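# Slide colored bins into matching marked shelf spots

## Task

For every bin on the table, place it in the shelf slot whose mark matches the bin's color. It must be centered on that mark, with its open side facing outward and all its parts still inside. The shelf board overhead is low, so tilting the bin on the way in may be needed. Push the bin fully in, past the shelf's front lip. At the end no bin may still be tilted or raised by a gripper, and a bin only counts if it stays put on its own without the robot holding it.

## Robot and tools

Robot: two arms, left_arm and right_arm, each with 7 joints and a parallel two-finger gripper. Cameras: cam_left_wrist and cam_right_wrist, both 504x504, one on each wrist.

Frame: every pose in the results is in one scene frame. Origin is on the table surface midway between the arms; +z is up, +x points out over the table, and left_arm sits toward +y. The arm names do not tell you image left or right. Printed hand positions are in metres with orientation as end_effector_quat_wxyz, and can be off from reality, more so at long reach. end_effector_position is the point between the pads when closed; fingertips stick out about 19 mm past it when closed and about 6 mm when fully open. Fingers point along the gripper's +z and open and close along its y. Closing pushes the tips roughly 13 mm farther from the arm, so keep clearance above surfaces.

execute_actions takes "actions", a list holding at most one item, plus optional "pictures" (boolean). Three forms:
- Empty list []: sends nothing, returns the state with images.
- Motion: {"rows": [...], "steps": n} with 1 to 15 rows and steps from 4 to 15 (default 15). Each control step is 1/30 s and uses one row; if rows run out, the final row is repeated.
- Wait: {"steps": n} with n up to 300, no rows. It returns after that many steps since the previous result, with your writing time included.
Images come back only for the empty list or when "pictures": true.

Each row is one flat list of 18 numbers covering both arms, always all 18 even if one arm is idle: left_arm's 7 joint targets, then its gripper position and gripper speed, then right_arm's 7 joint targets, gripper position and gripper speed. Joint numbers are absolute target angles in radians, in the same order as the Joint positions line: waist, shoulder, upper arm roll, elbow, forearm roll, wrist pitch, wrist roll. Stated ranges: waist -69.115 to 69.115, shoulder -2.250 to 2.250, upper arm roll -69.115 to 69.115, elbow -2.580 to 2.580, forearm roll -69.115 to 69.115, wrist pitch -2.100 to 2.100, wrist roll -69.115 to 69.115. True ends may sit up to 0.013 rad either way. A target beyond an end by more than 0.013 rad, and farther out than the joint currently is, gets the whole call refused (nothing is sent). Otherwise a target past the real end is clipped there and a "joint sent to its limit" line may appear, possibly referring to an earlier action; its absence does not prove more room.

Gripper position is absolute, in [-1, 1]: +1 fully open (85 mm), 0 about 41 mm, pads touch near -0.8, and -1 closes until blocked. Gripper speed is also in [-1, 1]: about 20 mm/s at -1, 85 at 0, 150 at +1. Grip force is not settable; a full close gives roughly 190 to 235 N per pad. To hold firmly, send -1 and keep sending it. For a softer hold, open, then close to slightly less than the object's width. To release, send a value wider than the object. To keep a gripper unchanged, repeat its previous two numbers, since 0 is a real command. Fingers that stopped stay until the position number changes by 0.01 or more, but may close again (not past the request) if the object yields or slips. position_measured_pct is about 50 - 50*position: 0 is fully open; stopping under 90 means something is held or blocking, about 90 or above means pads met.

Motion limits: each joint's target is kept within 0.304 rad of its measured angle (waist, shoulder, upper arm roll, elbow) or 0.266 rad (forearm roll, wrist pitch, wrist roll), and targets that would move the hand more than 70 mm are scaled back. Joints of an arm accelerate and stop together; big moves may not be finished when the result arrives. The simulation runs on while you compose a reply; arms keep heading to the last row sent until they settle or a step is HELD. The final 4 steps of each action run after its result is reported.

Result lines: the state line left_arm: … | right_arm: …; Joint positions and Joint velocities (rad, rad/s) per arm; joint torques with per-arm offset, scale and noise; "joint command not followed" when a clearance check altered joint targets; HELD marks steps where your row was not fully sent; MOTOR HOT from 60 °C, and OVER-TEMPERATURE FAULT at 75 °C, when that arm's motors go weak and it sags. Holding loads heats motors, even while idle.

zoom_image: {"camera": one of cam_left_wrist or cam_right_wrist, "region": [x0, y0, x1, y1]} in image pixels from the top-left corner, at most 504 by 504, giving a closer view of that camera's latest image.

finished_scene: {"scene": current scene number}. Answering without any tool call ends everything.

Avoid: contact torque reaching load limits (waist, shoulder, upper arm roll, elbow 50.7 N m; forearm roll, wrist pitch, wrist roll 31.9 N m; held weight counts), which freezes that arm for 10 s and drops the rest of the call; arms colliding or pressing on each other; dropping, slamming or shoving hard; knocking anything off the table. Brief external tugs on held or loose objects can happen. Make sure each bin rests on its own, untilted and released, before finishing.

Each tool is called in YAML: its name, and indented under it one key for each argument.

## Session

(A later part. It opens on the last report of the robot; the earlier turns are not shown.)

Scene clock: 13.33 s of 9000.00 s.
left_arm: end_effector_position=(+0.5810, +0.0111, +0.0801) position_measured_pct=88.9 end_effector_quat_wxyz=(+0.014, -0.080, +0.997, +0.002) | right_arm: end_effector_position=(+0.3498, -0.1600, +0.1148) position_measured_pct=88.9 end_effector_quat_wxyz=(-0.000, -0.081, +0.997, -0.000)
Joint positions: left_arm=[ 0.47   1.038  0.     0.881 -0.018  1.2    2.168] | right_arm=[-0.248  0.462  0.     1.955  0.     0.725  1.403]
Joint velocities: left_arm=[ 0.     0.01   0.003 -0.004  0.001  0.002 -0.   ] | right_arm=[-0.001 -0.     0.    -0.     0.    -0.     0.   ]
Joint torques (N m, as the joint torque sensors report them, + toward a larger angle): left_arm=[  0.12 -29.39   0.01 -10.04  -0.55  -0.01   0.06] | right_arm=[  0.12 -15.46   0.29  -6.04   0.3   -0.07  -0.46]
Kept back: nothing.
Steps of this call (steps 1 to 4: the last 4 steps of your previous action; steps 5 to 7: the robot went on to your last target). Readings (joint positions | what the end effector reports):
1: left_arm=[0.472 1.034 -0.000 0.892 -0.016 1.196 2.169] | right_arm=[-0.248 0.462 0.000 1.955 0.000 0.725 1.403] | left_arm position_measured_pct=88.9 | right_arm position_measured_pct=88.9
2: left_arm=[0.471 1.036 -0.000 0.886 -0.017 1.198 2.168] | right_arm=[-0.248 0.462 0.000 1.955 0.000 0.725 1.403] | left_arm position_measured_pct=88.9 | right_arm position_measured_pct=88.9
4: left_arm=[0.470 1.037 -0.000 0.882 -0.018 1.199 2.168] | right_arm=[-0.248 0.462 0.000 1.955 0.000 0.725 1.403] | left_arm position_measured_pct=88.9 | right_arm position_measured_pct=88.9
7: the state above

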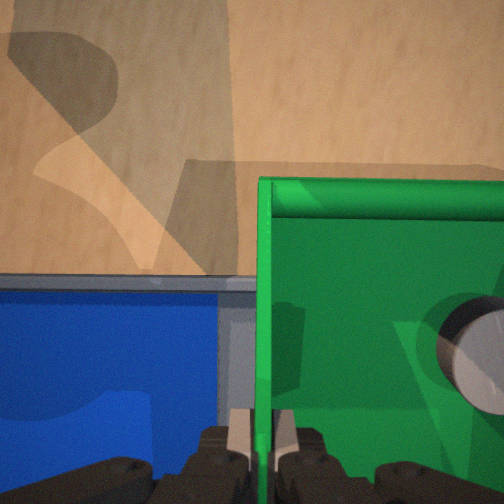

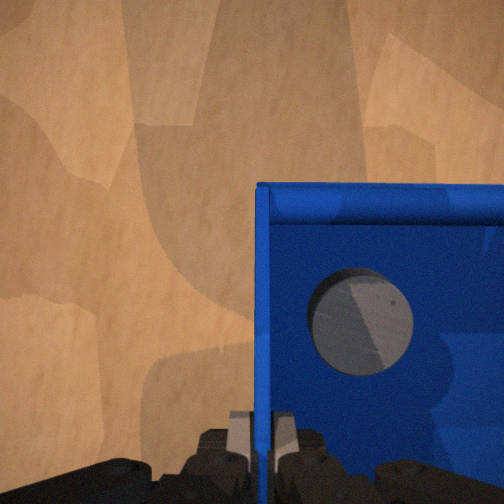

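execute_actions:
  actions:
    - {"rows":[[0.4667,1.0467,0,0.859,-0.019,1.209,2.165,-1,0.3,-0.2485,0.461,0,1.955,0,0.725,1.4035,-1,0.3],[0.4635,1.056,0,0.8385,-0.02,1.2185,2.163,-1,0.3,-0.2485,0.461,0,1.955,0,0.725,1.4035,-1,0.3],[0.4603,1.066,0,0.818,-0.021,1.228,2.16,-1,0.3,-0.2485,0.461,0,1.955,0,0.725,1.4035,-1,0.3],[0.4572,1.0754,0,0.797,-0.022,1.237,2.158,-1,0.3,-0.2485,0.461,0,1.955,0,0.725,1.4035,-1,0.3],[0.454,1.085,0,0.7765,-0.023,1.2465,2.156,-1,0.3,-0.2485,0.461,0,1.955,0,0.725,1.4035,-1,0.3],[0.4512,1.0946,0,0.756,-0.024,1.256,2.154,-1,0.3,-0.2485,0.461,0,1.955,0,0.725,1.4035,-1,0.3],[0.4484,1.104,0,0.735,-0.025,1.265,2.151,-1,0.3,-0.2485,0.461,0,1.955,0,0.725,1.4035,-1,0.3],[0.4456,1.114,0,0.7145,-0.026,1.2745,2.149,-1,0.3,-0.2485,0.461,0,1.955,0,0.725,1.4035,-1,0.3],[0.4428,1.123,0,0.694,-0.027,1.284,2.147,-1,0.3,-0.2485,0.461,0,1.955,0,0.725,1.4035,-1,0.3],[0.44,1.1329,0,0.673,-0.028,1.293,2.145,-1,0.3,-0.2485,0.461,0,1.955,0,0.725,1.4035,-1,0.3]]}

execute_actions:
  actions:
    - {"steps":7}
  pictures: true

Scene clock: 14.17 s of 9000.00 s.
left_arm: end_effector_position=(+0.6136, +0.0168, +0.0775) position_measured_pct=88.9 end_effector_quat_wxyz=(+0.021, -0.082, +0.996, +0.002) | right_arm: end_effector_position=(+0.3498, -0.1600, +0.1148) position_measured_pct=88.9 end_effector_quat_wxyz=(-0.000, -0.081, +0.997, -0.000)
Joint positions: left_arm=[ 0.446  1.114  0.     0.72  -0.025  1.272  2.15 ] | right_arm=[-0.249  0.462  0.     1.955  0.     0.725  1.404]
Joint velocities: left_arm=[-0.076  0.25  -0.002 -0.562 -0.027  0.25  -0.06 ] | right_arm=[-0.001 -0.     0.     0.     0.     0.    -0.   ]
Joint torques (N m, as the joint torque sensors report them, + toward a larger angle): left_arm=[  0.48 -31.06  -0.12  -9.87  -0.61  -0.21   0.04] | right_arm=[  0.25 -15.54   0.56  -6.01   0.28  -0.33  -0.48]
Steps of this call (steps 1 to 14: the robot went on to your last target; steps 15 to 25: the first 11 steps of this action). Readings (joint positions | what the end effector reports):
15: left_arm=[0.470 1.040 0.000 0.880 -0.018 1.200 2.167] | right_arm=[-0.248 0.462 0.000 1.955 0.000 0.725 1.403] | left_arm position_measured_pct=88.9 | right_arm position_measured_pct=88.9
16: left_arm=[0.469 1.042 0.000 0.875 -0.018 1.203 2.167] | right_arm=[-0.249 0.462 0.000 1.955 0.000 0.725 1.403] | left_arm position_measured_pct=88.9 | right_arm position_measured_pct=88.9
18: left_arm=[0.465 1.055 0.001 0.850 -0.019 1.213 2.164] | right_arm=[-0.249 0.462 0.000 1.955 0.000 0.725 1.404] | left_arm position_measured_pct=88.9 | right_arm position_measured_pct=88.9
22: left_arm=[0.455 1.088 0.000 0.779 -0.023 1.246 2.156] | right_arm=[-0.249 0.462 0.000 1.955 0.000 0.725 1.403] | left_arm position_measured_pct=88.9 | right_arm position_measured_pct=88.9
25: the state above

Scene clock: 14.40 s of 9000.00 s.
left_arm: end_effector_position=(+0.6227, +0.0186, +0.0787) position_measured_pct=88.9 end_effector_quat_wxyz=(+0.025, -0.083, +0.996, +0.002) | right_arm: end_effector_position=(+0.3498, -0.1600, +0.1148) position_measured_pct=88.9 end_effector_quat_wxyz=(-0.000, -0.081, +0.997, -0.000)
Joint positions: left_arm=[ 0.44   1.133  0.     0.674 -0.028  1.293  2.145] | right_arm=[-0.249  0.462  0.     1.955  0.     0.725  1.403]
Joint velocities: left_arm=[-0.     0.016  0.005 -0.01   0.002  0.003  0.001] | right_arm=[ 0.001  0.    -0.     0.    -0.     0.    -0.   ]
Joint torques (N m, as the joint torque sensors report them, + toward a larger angle): left_arm=[ -0.18 -31.12   0.2  -10.71  -0.68  -0.06  -0.06] | right_arm=[  0.22 -15.19   0.41  -5.86   0.35  -0.07  -0.44]
Kept back: nothing.
Steps of this call (steps 1 to 4: the last 4 steps of your previous action; steps 5 to 7: the robot went on to your last target). Readings (joint positions | what the end effector reports):
1: left_arm=[0.444 1.121 0.000 0.703 -0.026 1.280 2.148] | right_arm=[-0.249 0.462 0.000 1.955 0.000 0.725 1.403] | left_arm position_measured_pct=88.9 | right_arm position_measured_pct=88.9
2: left_arm=[0.442 1.127 -0.000 0.690 -0.027 1.286 2.146] | right_arm=[-0.249 0.462 0.000 1.955 0.000 0.725 1.403] | left_arm position_measured_pct=88.9 | right_arm position_measured_pct=88.9
4: left_arm=[0.440 1.131 -0.000 0.677 -0.028 1.292 2.145] | right_arm=[-0.249 0.462 0.000 1.955 0.000 0.725 1.403] | left_arm position_measured_pct=88.9 | right_arm position_measured_pct=88.9
7: the state above

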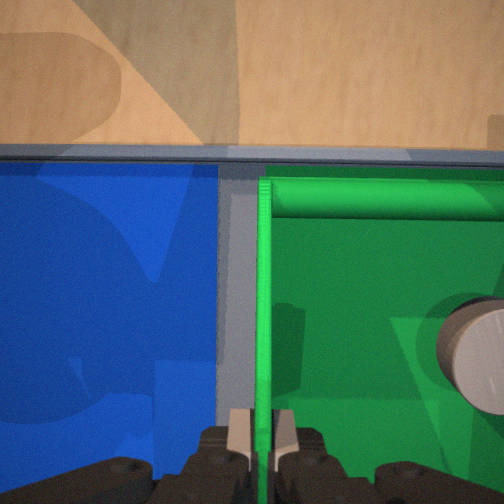

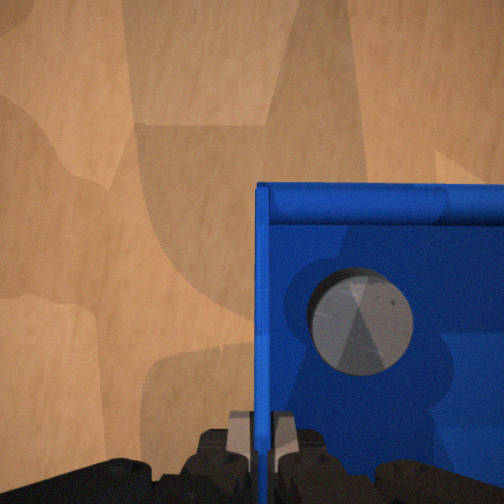

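execute_actions:
  actions:
    - {"rows":[[0.4418,1.1276,0,0.689,-0.033,1.276,2.149,-1,0.3,-0.2485,0.461,0,1.955,0,0.725,1.4035,-1,0.3],[0.4436,1.122,0,0.706,-0.038,1.258,2.154,-1,0.3,-0.2485,0.461,0,1.955,0,0.725,1.4035,-1,0.3],[0.4455,1.117,0,0.722,-0.043,1.241,2.158,-1,0.3,-0.2485,0.461,0,1.955,0,0.725,1.4035,-1,0.3],[0.4473,1.1116,0,0.738,-0.048,1.224,2.162,-1,0.3,-0.2485,0.461,0,1.955,0,0.725,1.4035,-1,0.3],[0.449,1.106,0,0.755,-0.052,1.206,2.167,-1,0.3,-0.2485,0.461,0,1.955,0,0.725,1.4035,-1,0.3],[0.451,1.101,0,0.771,-0.057,1.189,2.171,-1,0.3,-0.2485,0.461,0,1.955,0,0.725,1.4035,-1,0.3],[0.453,1.0957,0,0.787,-0.062,1.172,2.175,-1,0.3,-0.2485,0.461,0,1.955,0,0.725,1.4035,-1,0.3],[0.4547,1.09,0,0.804,-0.067,1.154,2.18,-1,0.3,-0.2485,0.461,0,1.955,0,0.725,1.4035,-1,0.3],[0.4565,1.085,0,0.82,-0.072,1.137,2.184,-1,0.3,-0.2485,0.461,0,1.955,0,0.725,1.4035,-1,0.3]]}

execute_actions:
  actions:
    - {"steps":7}
  pictures: true

Scene clock: 16.03 s of 9000.00 s.
left_arm: end_effector_position=(+0.6228, +0.0189, +0.0686) position_measured_pct=88.9 end_effector_quat_wxyz=(+0.054, -0.084, +0.995, +0.005) | right_arm: end_effector_position=(+0.3498, -0.1600, +0.1148) position_measured_pct=88.9 end_effector_quat_wxyz=(-0.000, -0.081, +0.997, -0.000)
Joint positions: left_arm=[ 0.455  1.093  0.     0.803 -0.066  1.156  2.179] | right_arm=[-0.248  0.462  0.     1.955  0.     0.725  1.403]
Joint velocities: left_arm=[ 0.037 -0.092  0.003  0.339 -0.107 -0.371  0.095] | right_arm=[-0. -0.  0. -0. -0.  0. -0.]
Joint torques (N m, as the joint torque sensors report them, + toward a larger angle): left_arm=[ -0.86 -29.95  -0.71 -10.64  -1.16  -0.37  -0.23] | right_arm=[  0.02 -15.14   0.49  -6.42   0.37  -0.34  -0.32]
Steps of this call (steps 1 to 30: the robot went on to your last target; steps 31 to 38: nothing new was sent; steps 39 to 49: the first 11 steps of this action). Readings (joint positions | what the end effector reports):
39: left_arm=[0.440 1.135 0.000 0.675 -0.028 1.292 2.145] | right_arm=[-0.248 0.462 0.000 1.955 0.000 0.725 1.403] | left_arm position_measured_pct=88.9 | right_arm position_measured_pct=88.9
40: left_arm=[0.441 1.132 0.000 0.680 -0.029 1.288 2.146] | right_arm=[-0.248 0.462 0.000 1.955 0.000 0.725 1.403] | left_arm position_measured_pct=88.9 | right_arm position_measured_pct=88.9
42: left_arm=[0.443 1.124 0.000 0.701 -0.036 1.265 2.152] | right_arm=[-0.249 0.462 0.000 1.955 0.000 0.725 1.403] | left_arm position_measured_pct=88.9 | right_arm position_measured_pct=88.9
46: left_arm=[0.450 1.106 0.000 0.759 -0.053 1.203 2.167] | right_arm=[-0.249 0.462 0.000 1.955 0.000 0.725 1.403] | left_arm position_measured_pct=88.9 | right_arm position_measured_pct=88.9
49: the state above

Scene clock: 16.27 s of 9000.00 s.
left_arm: end_effector_position=(+0.6229, +0.0189, +0.0677) position_measured_pct=88.9 end_effector_quat_wxyz=(+0.059, -0.084, +0.995, +0.005) | right_arm: end_effector_position=(+0.3498, -0.1600, +0.1148) position_measured_pct=88.9 end_effector_quat_wxyz=(-0.000, -0.081, +0.997, -0.000)
Joint positions: left_arm=[ 0.456  1.087  0.     0.82  -0.072  1.137  2.184] | right_arm=[-0.248  0.462  0.     1.955  0.     0.725  1.403]
Joint velocities: left_arm=[ 0.001 -0.004 -0.     0.005  0.     0.    -0.   ] | right_arm=[-0.    -0.     0.     0.001  0.     0.     0.   ]
Joint torques (N m, as the joint torque sensors report them, + toward a larger angle): left_arm=[ -0.02 -30.3   -0.16  -9.81  -0.92  -0.26   0.  ] | right_arm=[ -0.12 -15.13   0.56  -6.5    0.35  -0.2   -0.48]
Kept back: nothing.
Steps of this call (steps 1 to 4: the last 4 steps of your previous action; steps 5 to 7: the robot went on to your last target). Readings (joint positions | what the end effector reports):
1: left_arm=[0.456 1.090 0.000 0.812 -0.069 1.146 2.182] | right_arm=[-0.249 0.462 0.000 1.955 0.000 0.725 1.403] | left_arm position_measured_pct=88.9 | right_arm position_measured_pct=88.9
2: left_arm=[0.456 1.088 0.000 0.817 -0.071 1.140 2.184] | right_arm=[-0.249 0.462 0.000 1.955 0.000 0.725 1.403] | left_arm position_measured_pct=88.9 | right_arm position_measured_pct=88.9
4: left_arm=[0.456 1.087 0.000 0.819 -0.072 1.138 2.184] | right_arm=[-0.248 0.462 0.000 1.955 0.000 0.725 1.403] | left_arm position_measured_pct=88.9 | right_arm position_measured_pct=88.9
7: the state above

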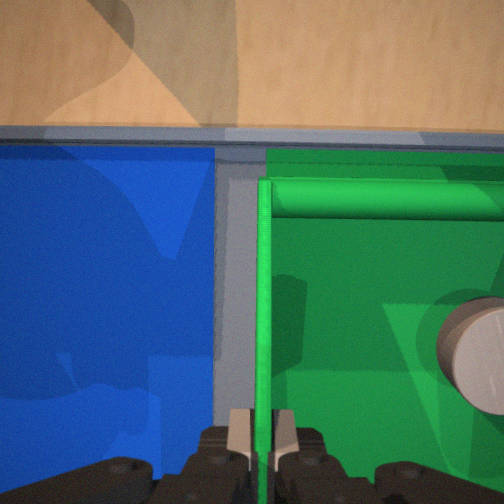

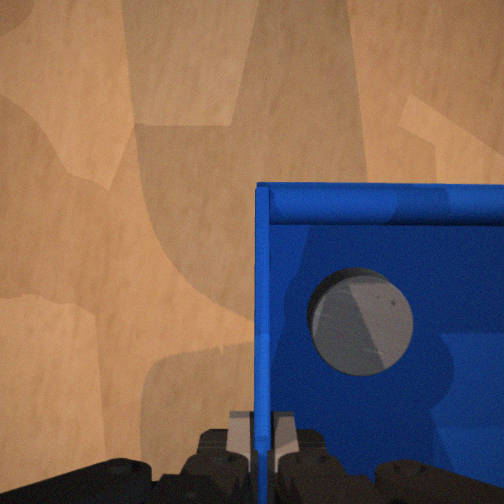

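execute_actions:
  actions:
    - {"rows":[[0.4565,1.0865,0,0.82,-0.072,1.1355,2.184,-1,0.3,-0.2485,0.461,0,1.955,0,0.725,1.4035,-1,0.3],[0.4565,1.0865,0,0.82,-0.072,1.1355,2.184,-1,0.3,-0.2485,0.461,0,1.955,0,0.725,1.4035,-1,0.3],[0.4565,1.0865,0,0.82,-0.072,1.1355,2.184,-0.1,0,-0.2485,0.461,0,1.955,0,0.725,1.4035,-1,0.3],[0.4565,1.0865,0,0.82,-0.072,1.1355,2.184,-0.1,0,-0.2485,0.461,0,1.955,0,0.725,1.4035,-1,0.3],[0.4565,1.0865,0,0.82,-0.072,1.1355,2.184,-0.1,0,-0.2485,0.461,0,1.955,0,0.725,1.4035,-1,0.3],[0.4565,1.0865,0,0.82,-0.072,1.1355,2.184,-0.1,0,-0.2485,0.461,0,1.955,0,0.725,1.4035,-1,0.3],[0.4565,1.0865,0,0.82,-0.072,1.1355,2.184,-0.1,0,-0.2485,0.461,0,1.955,0,0.725,1.4035,-1,0.3],[0.4565,1.0865,0,0.82,-0.072,1.1355,2.184,-0.1,0,-0.2485,0.461,0,1.955,0,0.725,1.4035,-1,0.3],[0.4565,1.0865,0,0.82,-0.072,1.1355,2.184,-0.1,0,-0.2485,0.461,0,1.955,0,0.725,1.4035,-1,0.3],[0.4565,1.0865,0,0.82,-0.072,1.1355,2.184,-0.1,0,-0.2485,0.461,0,1.955,0,0.725,1.4035,-1,0.3],[0.4565,1.0865,0,0.82,-0.072,1.1355,2.184,-0.1,0,-0.2485,0.461,0,1.955,0,0.725,1.4035,-1,0.3],[0.4565,0.93,0,0.82,-0.072,1.29,2.184,-0.1,0,-0.2485,0.461,0,1.955,0,0.725,1.4035,-1,0.3]]}

execute_actions:
  actions:
    - {"rows":[[0.4565,0.93,0,0.82,-0.072,1.29,2.184,-0.1,0,-0.2485,0.461,0,1.955,0,0.725,1.4035,-1,0.3],[0.4565,0.93,0,0.82,-0.072,1.29,2.184,-0.1,0,-0.2485,0.461,0,1.955,0,0.725,1.4035,-1,0.3],[0.4565,0.93,0,0.82,-0.072,1.29,2.184,-0.1,0,-0.2485,0.461,0,1.955,0,0.725,1.4035,-1,0.3],[0.4565,0.88,0,0.82,-0.072,1.3,2.184,-0.1,0,-0.2485,0.461,0,1.955,0,0.725,1.4035,-1,0.3],[0.4565,0.6,0,1.2,-0.072,1.3,2.184,-0.1,0,-0.2485,0.461,0,1.955,0,0.725,1.4035,-1,0.3]]}

execute_actions:
  actions:
    - {"rows":[[0,0.5,0,1.3,-0.072,1.3,2.184,-0.1,0,-0.2485,0.461,0,1.955,0,0.725,1.4035,-1,0.3],[0,0.5,0,1.3,-0.072,1.3,2.184,-0.1,0,-0.2485,0.461,0,1.955,0,0.725,1.4035,-1,0.3],[0,0.5,0,1.3,-0.072,1.3,2.184,-0.1,0,-0.247,0.476,0,1.925,0,0.74,1.405,-1,0.3],[0,0.5,0,1.3,-0.072,1.3,2.184,-0.1,0,-0.2455,0.492,0,1.894,0,0.755,1.407,-1,0.3],[0,0.5,0,1.3,-0.072,1.3,2.184,-0.1,0,-0.244,0.507,0,1.864,0,0.77,1.409,-1,0.3],[0,0.5,0,1.3,-0.072,1.3,2.184,-0.1,0,-0.2425,0.522,0,1.834,0,0.785,1.41,-1,0.3],[0,0.5,0,1.3,-0.072,1.3,2.184,-0.1,0,-0.241,0.538,0,1.803,0,0.8,1.412,-1,0.3],[0,0.5,0,1.3,-0.072,1.3,2.184,-0.1,0,-0.2395,0.553,0,1.773,0,0.815,1.414,-1,0.3],[0,0.5,0,1.3,-0.072,1.3,2.184,-0.1,0,-0.238,0.568,0,1.7425,0,0.8305,1.416,-1,0.3],[0,0.5,0,1.3,-0.072,1.3,2.184,-0.1,0,-0.2365,0.584,0,1.712,0,0.8455,1.417,-1,0.3],[0,0.5,0,1.3,-0.072,1.3,2.184,-0.1,0,-0.235,0.599,0,1.682,0,0.8605,1.419,-1,0.3],[0,0.5,0,1.3,-0.072,1.3,2.184,-0.1,0,-0.2335,0.614,0,1.6515,0,0.876,1.421,-1,0.3],[0,0.5,0,1.3,-0.072,1.3,2.184,-0.1,0,-0.232,0.63,0,1.621,0,0.891,1.4225,-1,0.3],[0,0.5,0,1.3,-0.072,1.3,2.184,-0.1,0,-0.2305,0.645,0,1.591,0,0.906,1.424,-1,0.3],[0,0.5,0,1.3,-0.072,1.3,2.184,-0.1,0,-0.229,0.66,0,1.56,0,0.921,1.426,-1,0.3]]}

execute_actions:
  actions:
    - {"rows":[[0,0.5,0,1.3,-0.072,1.3,2.184,-0.1,0,-0.227,0.6755,0,1.53,0,0.936,1.428,-1,0.3],[0,0.5,0,1.3,-0.072,1.3,2.184,-0.1,0,-0.2255,0.691,0,1.5,0,0.951,1.4295,-1,0.3],[0,0.5,0,1.3,-0.072,1.3,2.184,-0.1,0,-0.224,0.706,0,1.469,0,0.966,1.431,-1,0.3],[0,0.5,0,1.3,-0.072,1.3,2.184,-0.1,0,-0.2225,0.7215,0,1.439,0,0.981,1.433,-1,0.3],[0,0.5,0,1.3,-0.072,1.3,2.184,-0.1,0,-0.221,0.737,0,1.4085,0,0.996,1.435,-1,0.3],[0,0.5,0,1.3,-0.072,1.3,2.184,-0.1,0,-0.2195,0.752,0,1.378,0,1.011,1.4365,-1,0.3],[0,0.5,0,1.3,-0.072,1.3,2.184,-0.1,0,-0.218,0.7675,0,1.348,0,1.026,1.438,-1,0.3],[0,0.5,0,1.3,-0.072,1.3,2.184,-0.1,0,-0.2165,0.783,0,1.317,0,1.0415,1.44,-1,0.3],[0,0.5,0,1.3,-0.072,1.3,2.184,-0.1,0,-0.215,0.798,0,1.287,0,1.0565,1.442,-1,0.3],[0,0.5,0,1.3,-0.072,1.3,2.184,-0.1,0,-0.2135,0.8135,0,1.2565,0,1.0715,1.443,-1,0.3],[0,0.5,0,1.3,-0.072,1.3,2.184,-0.1,0,-0.212,0.829,0,1.226,0,1.087,1.445,-1,0.3],[0,0.5,0,1.3,-0.072,1.3,2.184,-0.1,0,-0.2105,0.844,0,1.196,0,1.102,1.447,-1,0.3],[0,0.5,0,1.3,-0.072,1.3,2.184,-0.1,0,-0.209,0.8595,0,1.1655,0,1.117,1.4485,-1,0.3],[0,0.5,0,1.3,-0.072,1.3,2.184,-0.1,0,-0.2075,0.875,0,1.135,0,1.132,1.45,-1,0.3],[0,0.5,0,1.3,-0.072,1.3,2.184,-0.1,0,-0.206,0.89,0,1.1047,0,1.147,1.452,-1,0.3]]}

execute_actions:
  actions:
    - {"steps":14}
  pictures: true

Scene clock: 17.77 s of 9000.00 s.
left_arm: end_effector_position=(+0.6235, +0.0188, +0.0682) position_measured_pct=70.2 end_effector_quat_wxyz=(+0.060, -0.084, +0.995, +0.004) | right_arm: end_effector_position=(+0.3498, -0.1600, +0.1148) position_measured_pct=88.9 end_effector_quat_wxyz=(-0.000, -0.081, +0.997, -0.000)
Joint positions: left_arm=[ 0.456  1.086 -0.     0.82  -0.072  1.135  2.184] | right_arm=[-0.249  0.462  0.     1.955  0.     0.725  1.403]
Joint velocities: left_arm=[-0.     0.002  0.     0.     0.     0.001 -0.   ] | right_arm=[ 0.     0.     0.     0.    -0.001  0.    -0.   ]
Joint torques (N m, as the joint torque sensors report them, + toward a larger angle): left_arm=[ -0.07 -27.55   0.13  -9.05  -0.57  -0.43   0.02] | right_arm=[  0.12 -15.34   0.28  -6.33   0.33  -0.22  -0.66]
Steps of this call (steps 1 to 30: the robot went on to your last target; steps 31 to 34: nothing new was sent; steps 35 to 45: the first 11 steps of this action). Readings (joint positions | what the end effector reports):
35: left_arm=[0.457 1.087 0.000 0.821 -0.072 1.137 2.184] | right_arm=[-0.249 0.462 0.000 1.955 0.000 0.725 1.403] | left_arm position_measured_pct=88.9 | right_arm position_measured_pct=88.9
36: left_arm=[0.457 1.087 0.000 0.820 -0.072 1.136 2.184] | right_arm=[-0.249 0.462 0.000 1.955 0.000 0.725 1.403] | left_arm position_measured_pct=88.9 | right_arm position_measured_pct=88.9
38: left_arm=[0.457 1.087 0.000 0.820 -0.072 1.136 2.184] | right_arm=[-0.249 0.462 0.000 1.955 0.000 0.725 1.403] | left_arm position_measured_pct=88.9 | right_arm position_measured_pct=88.9
42: left_arm=[0.456 1.086 -0.000 0.820 -0.072 1.135 2.184] | right_arm=[-0.249 0.462 0.000 1.955 0.000 0.725 1.403] | left_arm position_measured_pct=79.0 | right_arm position_measured_pct=88.9
45: the state above

Scene clock: 18.27 s of 9000.00 s.
left_arm: end_effector_position=(+0.5824, +0.0384, +0.2351) position_measured_pct=54.8 end_effector_quat_wxyz=(+0.083, -0.090, +0.992, -0.007) | right_arm: end_effector_position=(+0.3498, -0.1600, +0.1148) position_measured_pct=88.9 end_effector_quat_wxyz=(-0.000, -0.081, +0.997, -0.000)
Joint positions: left_arm=[ 0.456  0.781  0.     0.923 -0.072  1.286  2.184] | right_arm=[-0.249  0.462  0.     1.955  0.     0.725  1.403]
Joint velocities: left_arm=[ 0.    -0.778  0.     1.012 -0.001  0.054 -0.001] | right_arm=[-0.001 -0.001  0.    -0.     0.    -0.     0.   ]
Joint torques (N m, as the joint torque sensors report them, + toward a larger angle): left_arm=[ -0.06 -19.43   0.01  -6.71  -0.37   0.06   0.05] | right_arm=[  0.15 -15.28   0.26  -5.86   0.3   -0.14  -0.6 ]
Steps of this call (steps 1 to 4: the last 4 steps of your previous action; steps 5 to 15: the first 11 steps of this action). Readings (joint positions | what the end effector reports):
5: left_arm=[0.456 1.035 -0.000 0.823 -0.072 1.183 2.184] | right_arm=[-0.249 0.462 0.000 1.955 0.000 0.725 1.403] | left_arm position_measured_pct=56.7 | right_arm position_measured_pct=88.9
6: left_arm=[0.456 1.011 -0.000 0.822 -0.072 1.207 2.184] | right_arm=[-0.248 0.462 0.000 1.955 0.000 0.725 1.403] | left_arm position_measured_pct=56.0 | right_arm position_measured_pct=88.9
8: left_arm=[0.456 0.967 -0.000 0.820 -0.072 1.251 2.184] | right_arm=[-0.249 0.462 0.000 1.955 0.000 0.725 1.403] | left_arm position_measured_pct=55.2 | right_arm position_measured_pct=88.9
12: left_arm=[0.456 0.863 -0.000 0.848 -0.072 1.281 2.184] | right_arm=[-0.249 0.462 0.000 1.955 0.000 0.725 1.403] | left_arm position_measured_pct=54.8 | right_arm position_measured_pct=88.9
15: the state above

Scene clock: 18.77 s of 9000.00 s.
left_arm: end_effector_position=(+0.5181, +0.1867, +0.2591) position_measured_pct=54.8 end_effector_quat_wxyz=(+0.035, -0.189, +0.981, +0.022) | right_arm: end_effector_position=(+0.3951, -0.1483, +0.1146) position_measured_pct=88.9 end_effector_quat_wxyz=(-0.001, -0.081, +0.997, -0.000)
Joint positions: left_arm=[ 0.254  0.566  0.001  1.231 -0.071  1.299  2.184] | right_arm=[-0.24   0.544 -0.     1.797  0.     0.803  1.412]
Joint velocities: left_arm=[-0.779 -0.201  0.001  0.214  0.     0.002  0.001] | right_arm=[ 0.039  0.411  0.    -0.84   0.     0.415  0.047]
Joint torques (N m, as the joint torque sensors report them, + toward a larger angle): left_arm=[ -0.72 -20.96  -0.09  -9.19  -0.55  -0.14  -0.04] | right_arm=[ -0.04 -17.19   0.69  -5.99   0.4   -0.41  -0.46]
Steps of this call (steps 1 to 4: the last 4 steps of your previous action; steps 5 to 15: the first 11 steps of this action). Readings (joint positions | what the end effector reports):
5: left_arm=[0.456 0.666 0.000 1.098 -0.072 1.295 2.184] | right_arm=[-0.249 0.462 0.000 1.955 0.000 0.725 1.403] | left_arm position_measured_pct=54.8 | right_arm position_measured_pct=88.9
6: left_arm=[0.452 0.649 0.001 1.126 -0.071 1.297 2.184] | right_arm=[-0.249 0.462 0.000 1.955 0.000 0.725 1.403] | left_arm position_measured_pct=54.8 | right_arm position_measured_pct=88.9
8: left_arm=[0.428 0.625 0.003 1.166 -0.070 1.298 2.184] | right_arm=[-0.248 0.466 -0.000 1.950 0.000 0.728 1.404] | left_arm position_measured_pct=54.8 | right_arm position_measured_pct=88.9
12: left_arm=[0.331 0.588 0.001 1.207 -0.072 1.298 2.184] | right_arm=[-0.244 0.505 -0.000 1.878 0.000 0.764 1.408] | left_arm position_measured_pct=54.8 | right_arm position_measured_pct=88.9
15: the state above

Scene clock: 19.27 s of 9000.00 s.
left_arm: end_effector_position=(+0.5058, +0.3222, +0.2718) position_measured_pct=54.8 end_effector_quat_wxyz=(+0.029, -0.310, +0.950, +0.028) | right_arm: end_effector_position=(+0.5096, -0.1234, +0.1129) position_measured_pct=88.9 end_effector_quat_wxyz=(-0.001, -0.083, +0.997, -0.000)
Joint positions: left_arm=[ 0.004  0.501 -0.     1.3   -0.072  1.3    2.184] | right_arm=[-0.218  0.766 -0.     1.353  0.     1.024  1.438]
Joint velocities: left_arm=[-0.031 -0.01   0.012  0.003  0.003 -0.001 -0.   ] | right_arm=[ 0.046  0.458 -0.    -0.906  0.002  0.45   0.05 ]
Joint torques (N m, as the joint torque sensors report them, + toward a larger angle): left_arm=[ -0.38 -19.49  -0.21  -9.44  -0.38  -0.08  -0.07] | right_arm=[  0.43 -22.33   0.9   -7.66   0.28  -0.16  -0.69]
Steps of this call (steps 1 to 4: the last 4 steps of your previous action; steps 5 to 15: the first 11 steps of this action). Readings (joint positions | what the end effector reports):
5: left_arm=[0.122 0.532 0.001 1.267 -0.072 1.299 2.184] | right_arm=[-0.234 0.615 -0.000 1.653 0.000 0.875 1.421] | left_arm position_measured_pct=54.8 | right_arm position_measured_pct=88.9
6: left_arm=[0.095 0.525 0.000 1.274 -0.072 1.299 2.184] | right_arm=[-0.232 0.630 -0.000 1.623 0.000 0.890 1.422] | left_arm position_measured_pct=54.8 | right_arm position_measured_pct=88.9
8: left_arm=[0.048 0.513 -0.001 1.287 -0.073 1.300 2.184] | right_arm=[-0.229 0.660 -0.000 1.564 0.000 0.919 1.426] | left_arm position_measured_pct=54.8 | right_arm position_measured_pct=88.9
12: left_arm=[0.008 0.502 -0.003 1.299 -0.073 1.300 2.184] | right_arm=[-0.223 0.721 -0.000 1.443 0.000 0.979 1.433] | left_arm position_measured_pct=54.8 | right_arm position_measured_pct=88.9
15: the state above

Scene clock: 19.73 s of 9000.00 s.
left_arm: end_effector_position=(+0.5057, +0.3239, +0.2723) position_measured_pct=54.8 end_effector_quat_wxyz=(+0.030, -0.312, +0.949, +0.028) | right_arm: end_effector_position=(+0.5626, -0.1149, +0.1095) position_measured_pct=88.9 end_effector_quat_wxyz=(+0.000, -0.084, +0.997, -0.000)
Joint positions: left_arm=[ 0.     0.5   -0.     1.3   -0.072  1.3    2.184] | right_arm=[-0.206  0.889  0.     1.106  0.     1.147  1.452]
Joint velocities: left_arm=[-0.     0.001  0.     0.     0.    -0.     0.001] | right_arm=[ 0.002  0.023 -0.001 -0.01  -0.     0.003  0.   ]
Joint torques (N m, as the joint torque sensors report them, + toward a larger angle): left_arm=[ -0.21 -19.24   0.07  -9.43  -0.61  -0.24  -0.06] | right_arm=[  0.12 -24.47   0.96  -8.36   0.31  -0.09  -0.54]
Kept back: nothing.
Steps of this call (steps 1 to 4: the last 4 steps of your previous action; steps 5 to 14: the robot went on to your last target). Readings (joint positions | what the end effector reports):
1: left_arm=[0.003 0.501 -0.000 1.300 -0.072 1.300 2.184] | right_arm=[-0.217 0.782 -0.000 1.322 0.000 1.039 1.440] | left_arm position_measured_pct=54.8 | right_arm position_measured_pct=88.9
2: left_arm=[0.002 0.501 -0.000 1.300 -0.072 1.300 2.184] | right_arm=[-0.215 0.797 -0.000 1.292 0.000 1.054 1.441] | left_arm position_measured_pct=54.8 | right_arm position_measured_pct=88.9
4: left_arm=[0.001 0.500 -0.000 1.300 -0.072 1.300 2.184] | right_arm=[-0.212 0.827 -0.000 1.232 0.000 1.084 1.445] | left_arm position_measured_pct=54.8 | right_arm position_measured_pct=88.9
8: left_arm=[0.000 0.500 -0.000 1.300 -0.072 1.300 2.184] | right_arm=[-0.208 0.876 0.000 1.133 0.000 1.133 1.450] | left_arm position_measured_pct=54.8 | right_arm position_measured_pct=88.9
14: the state above

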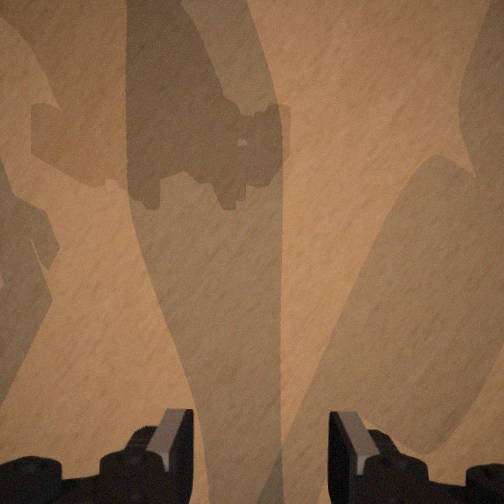

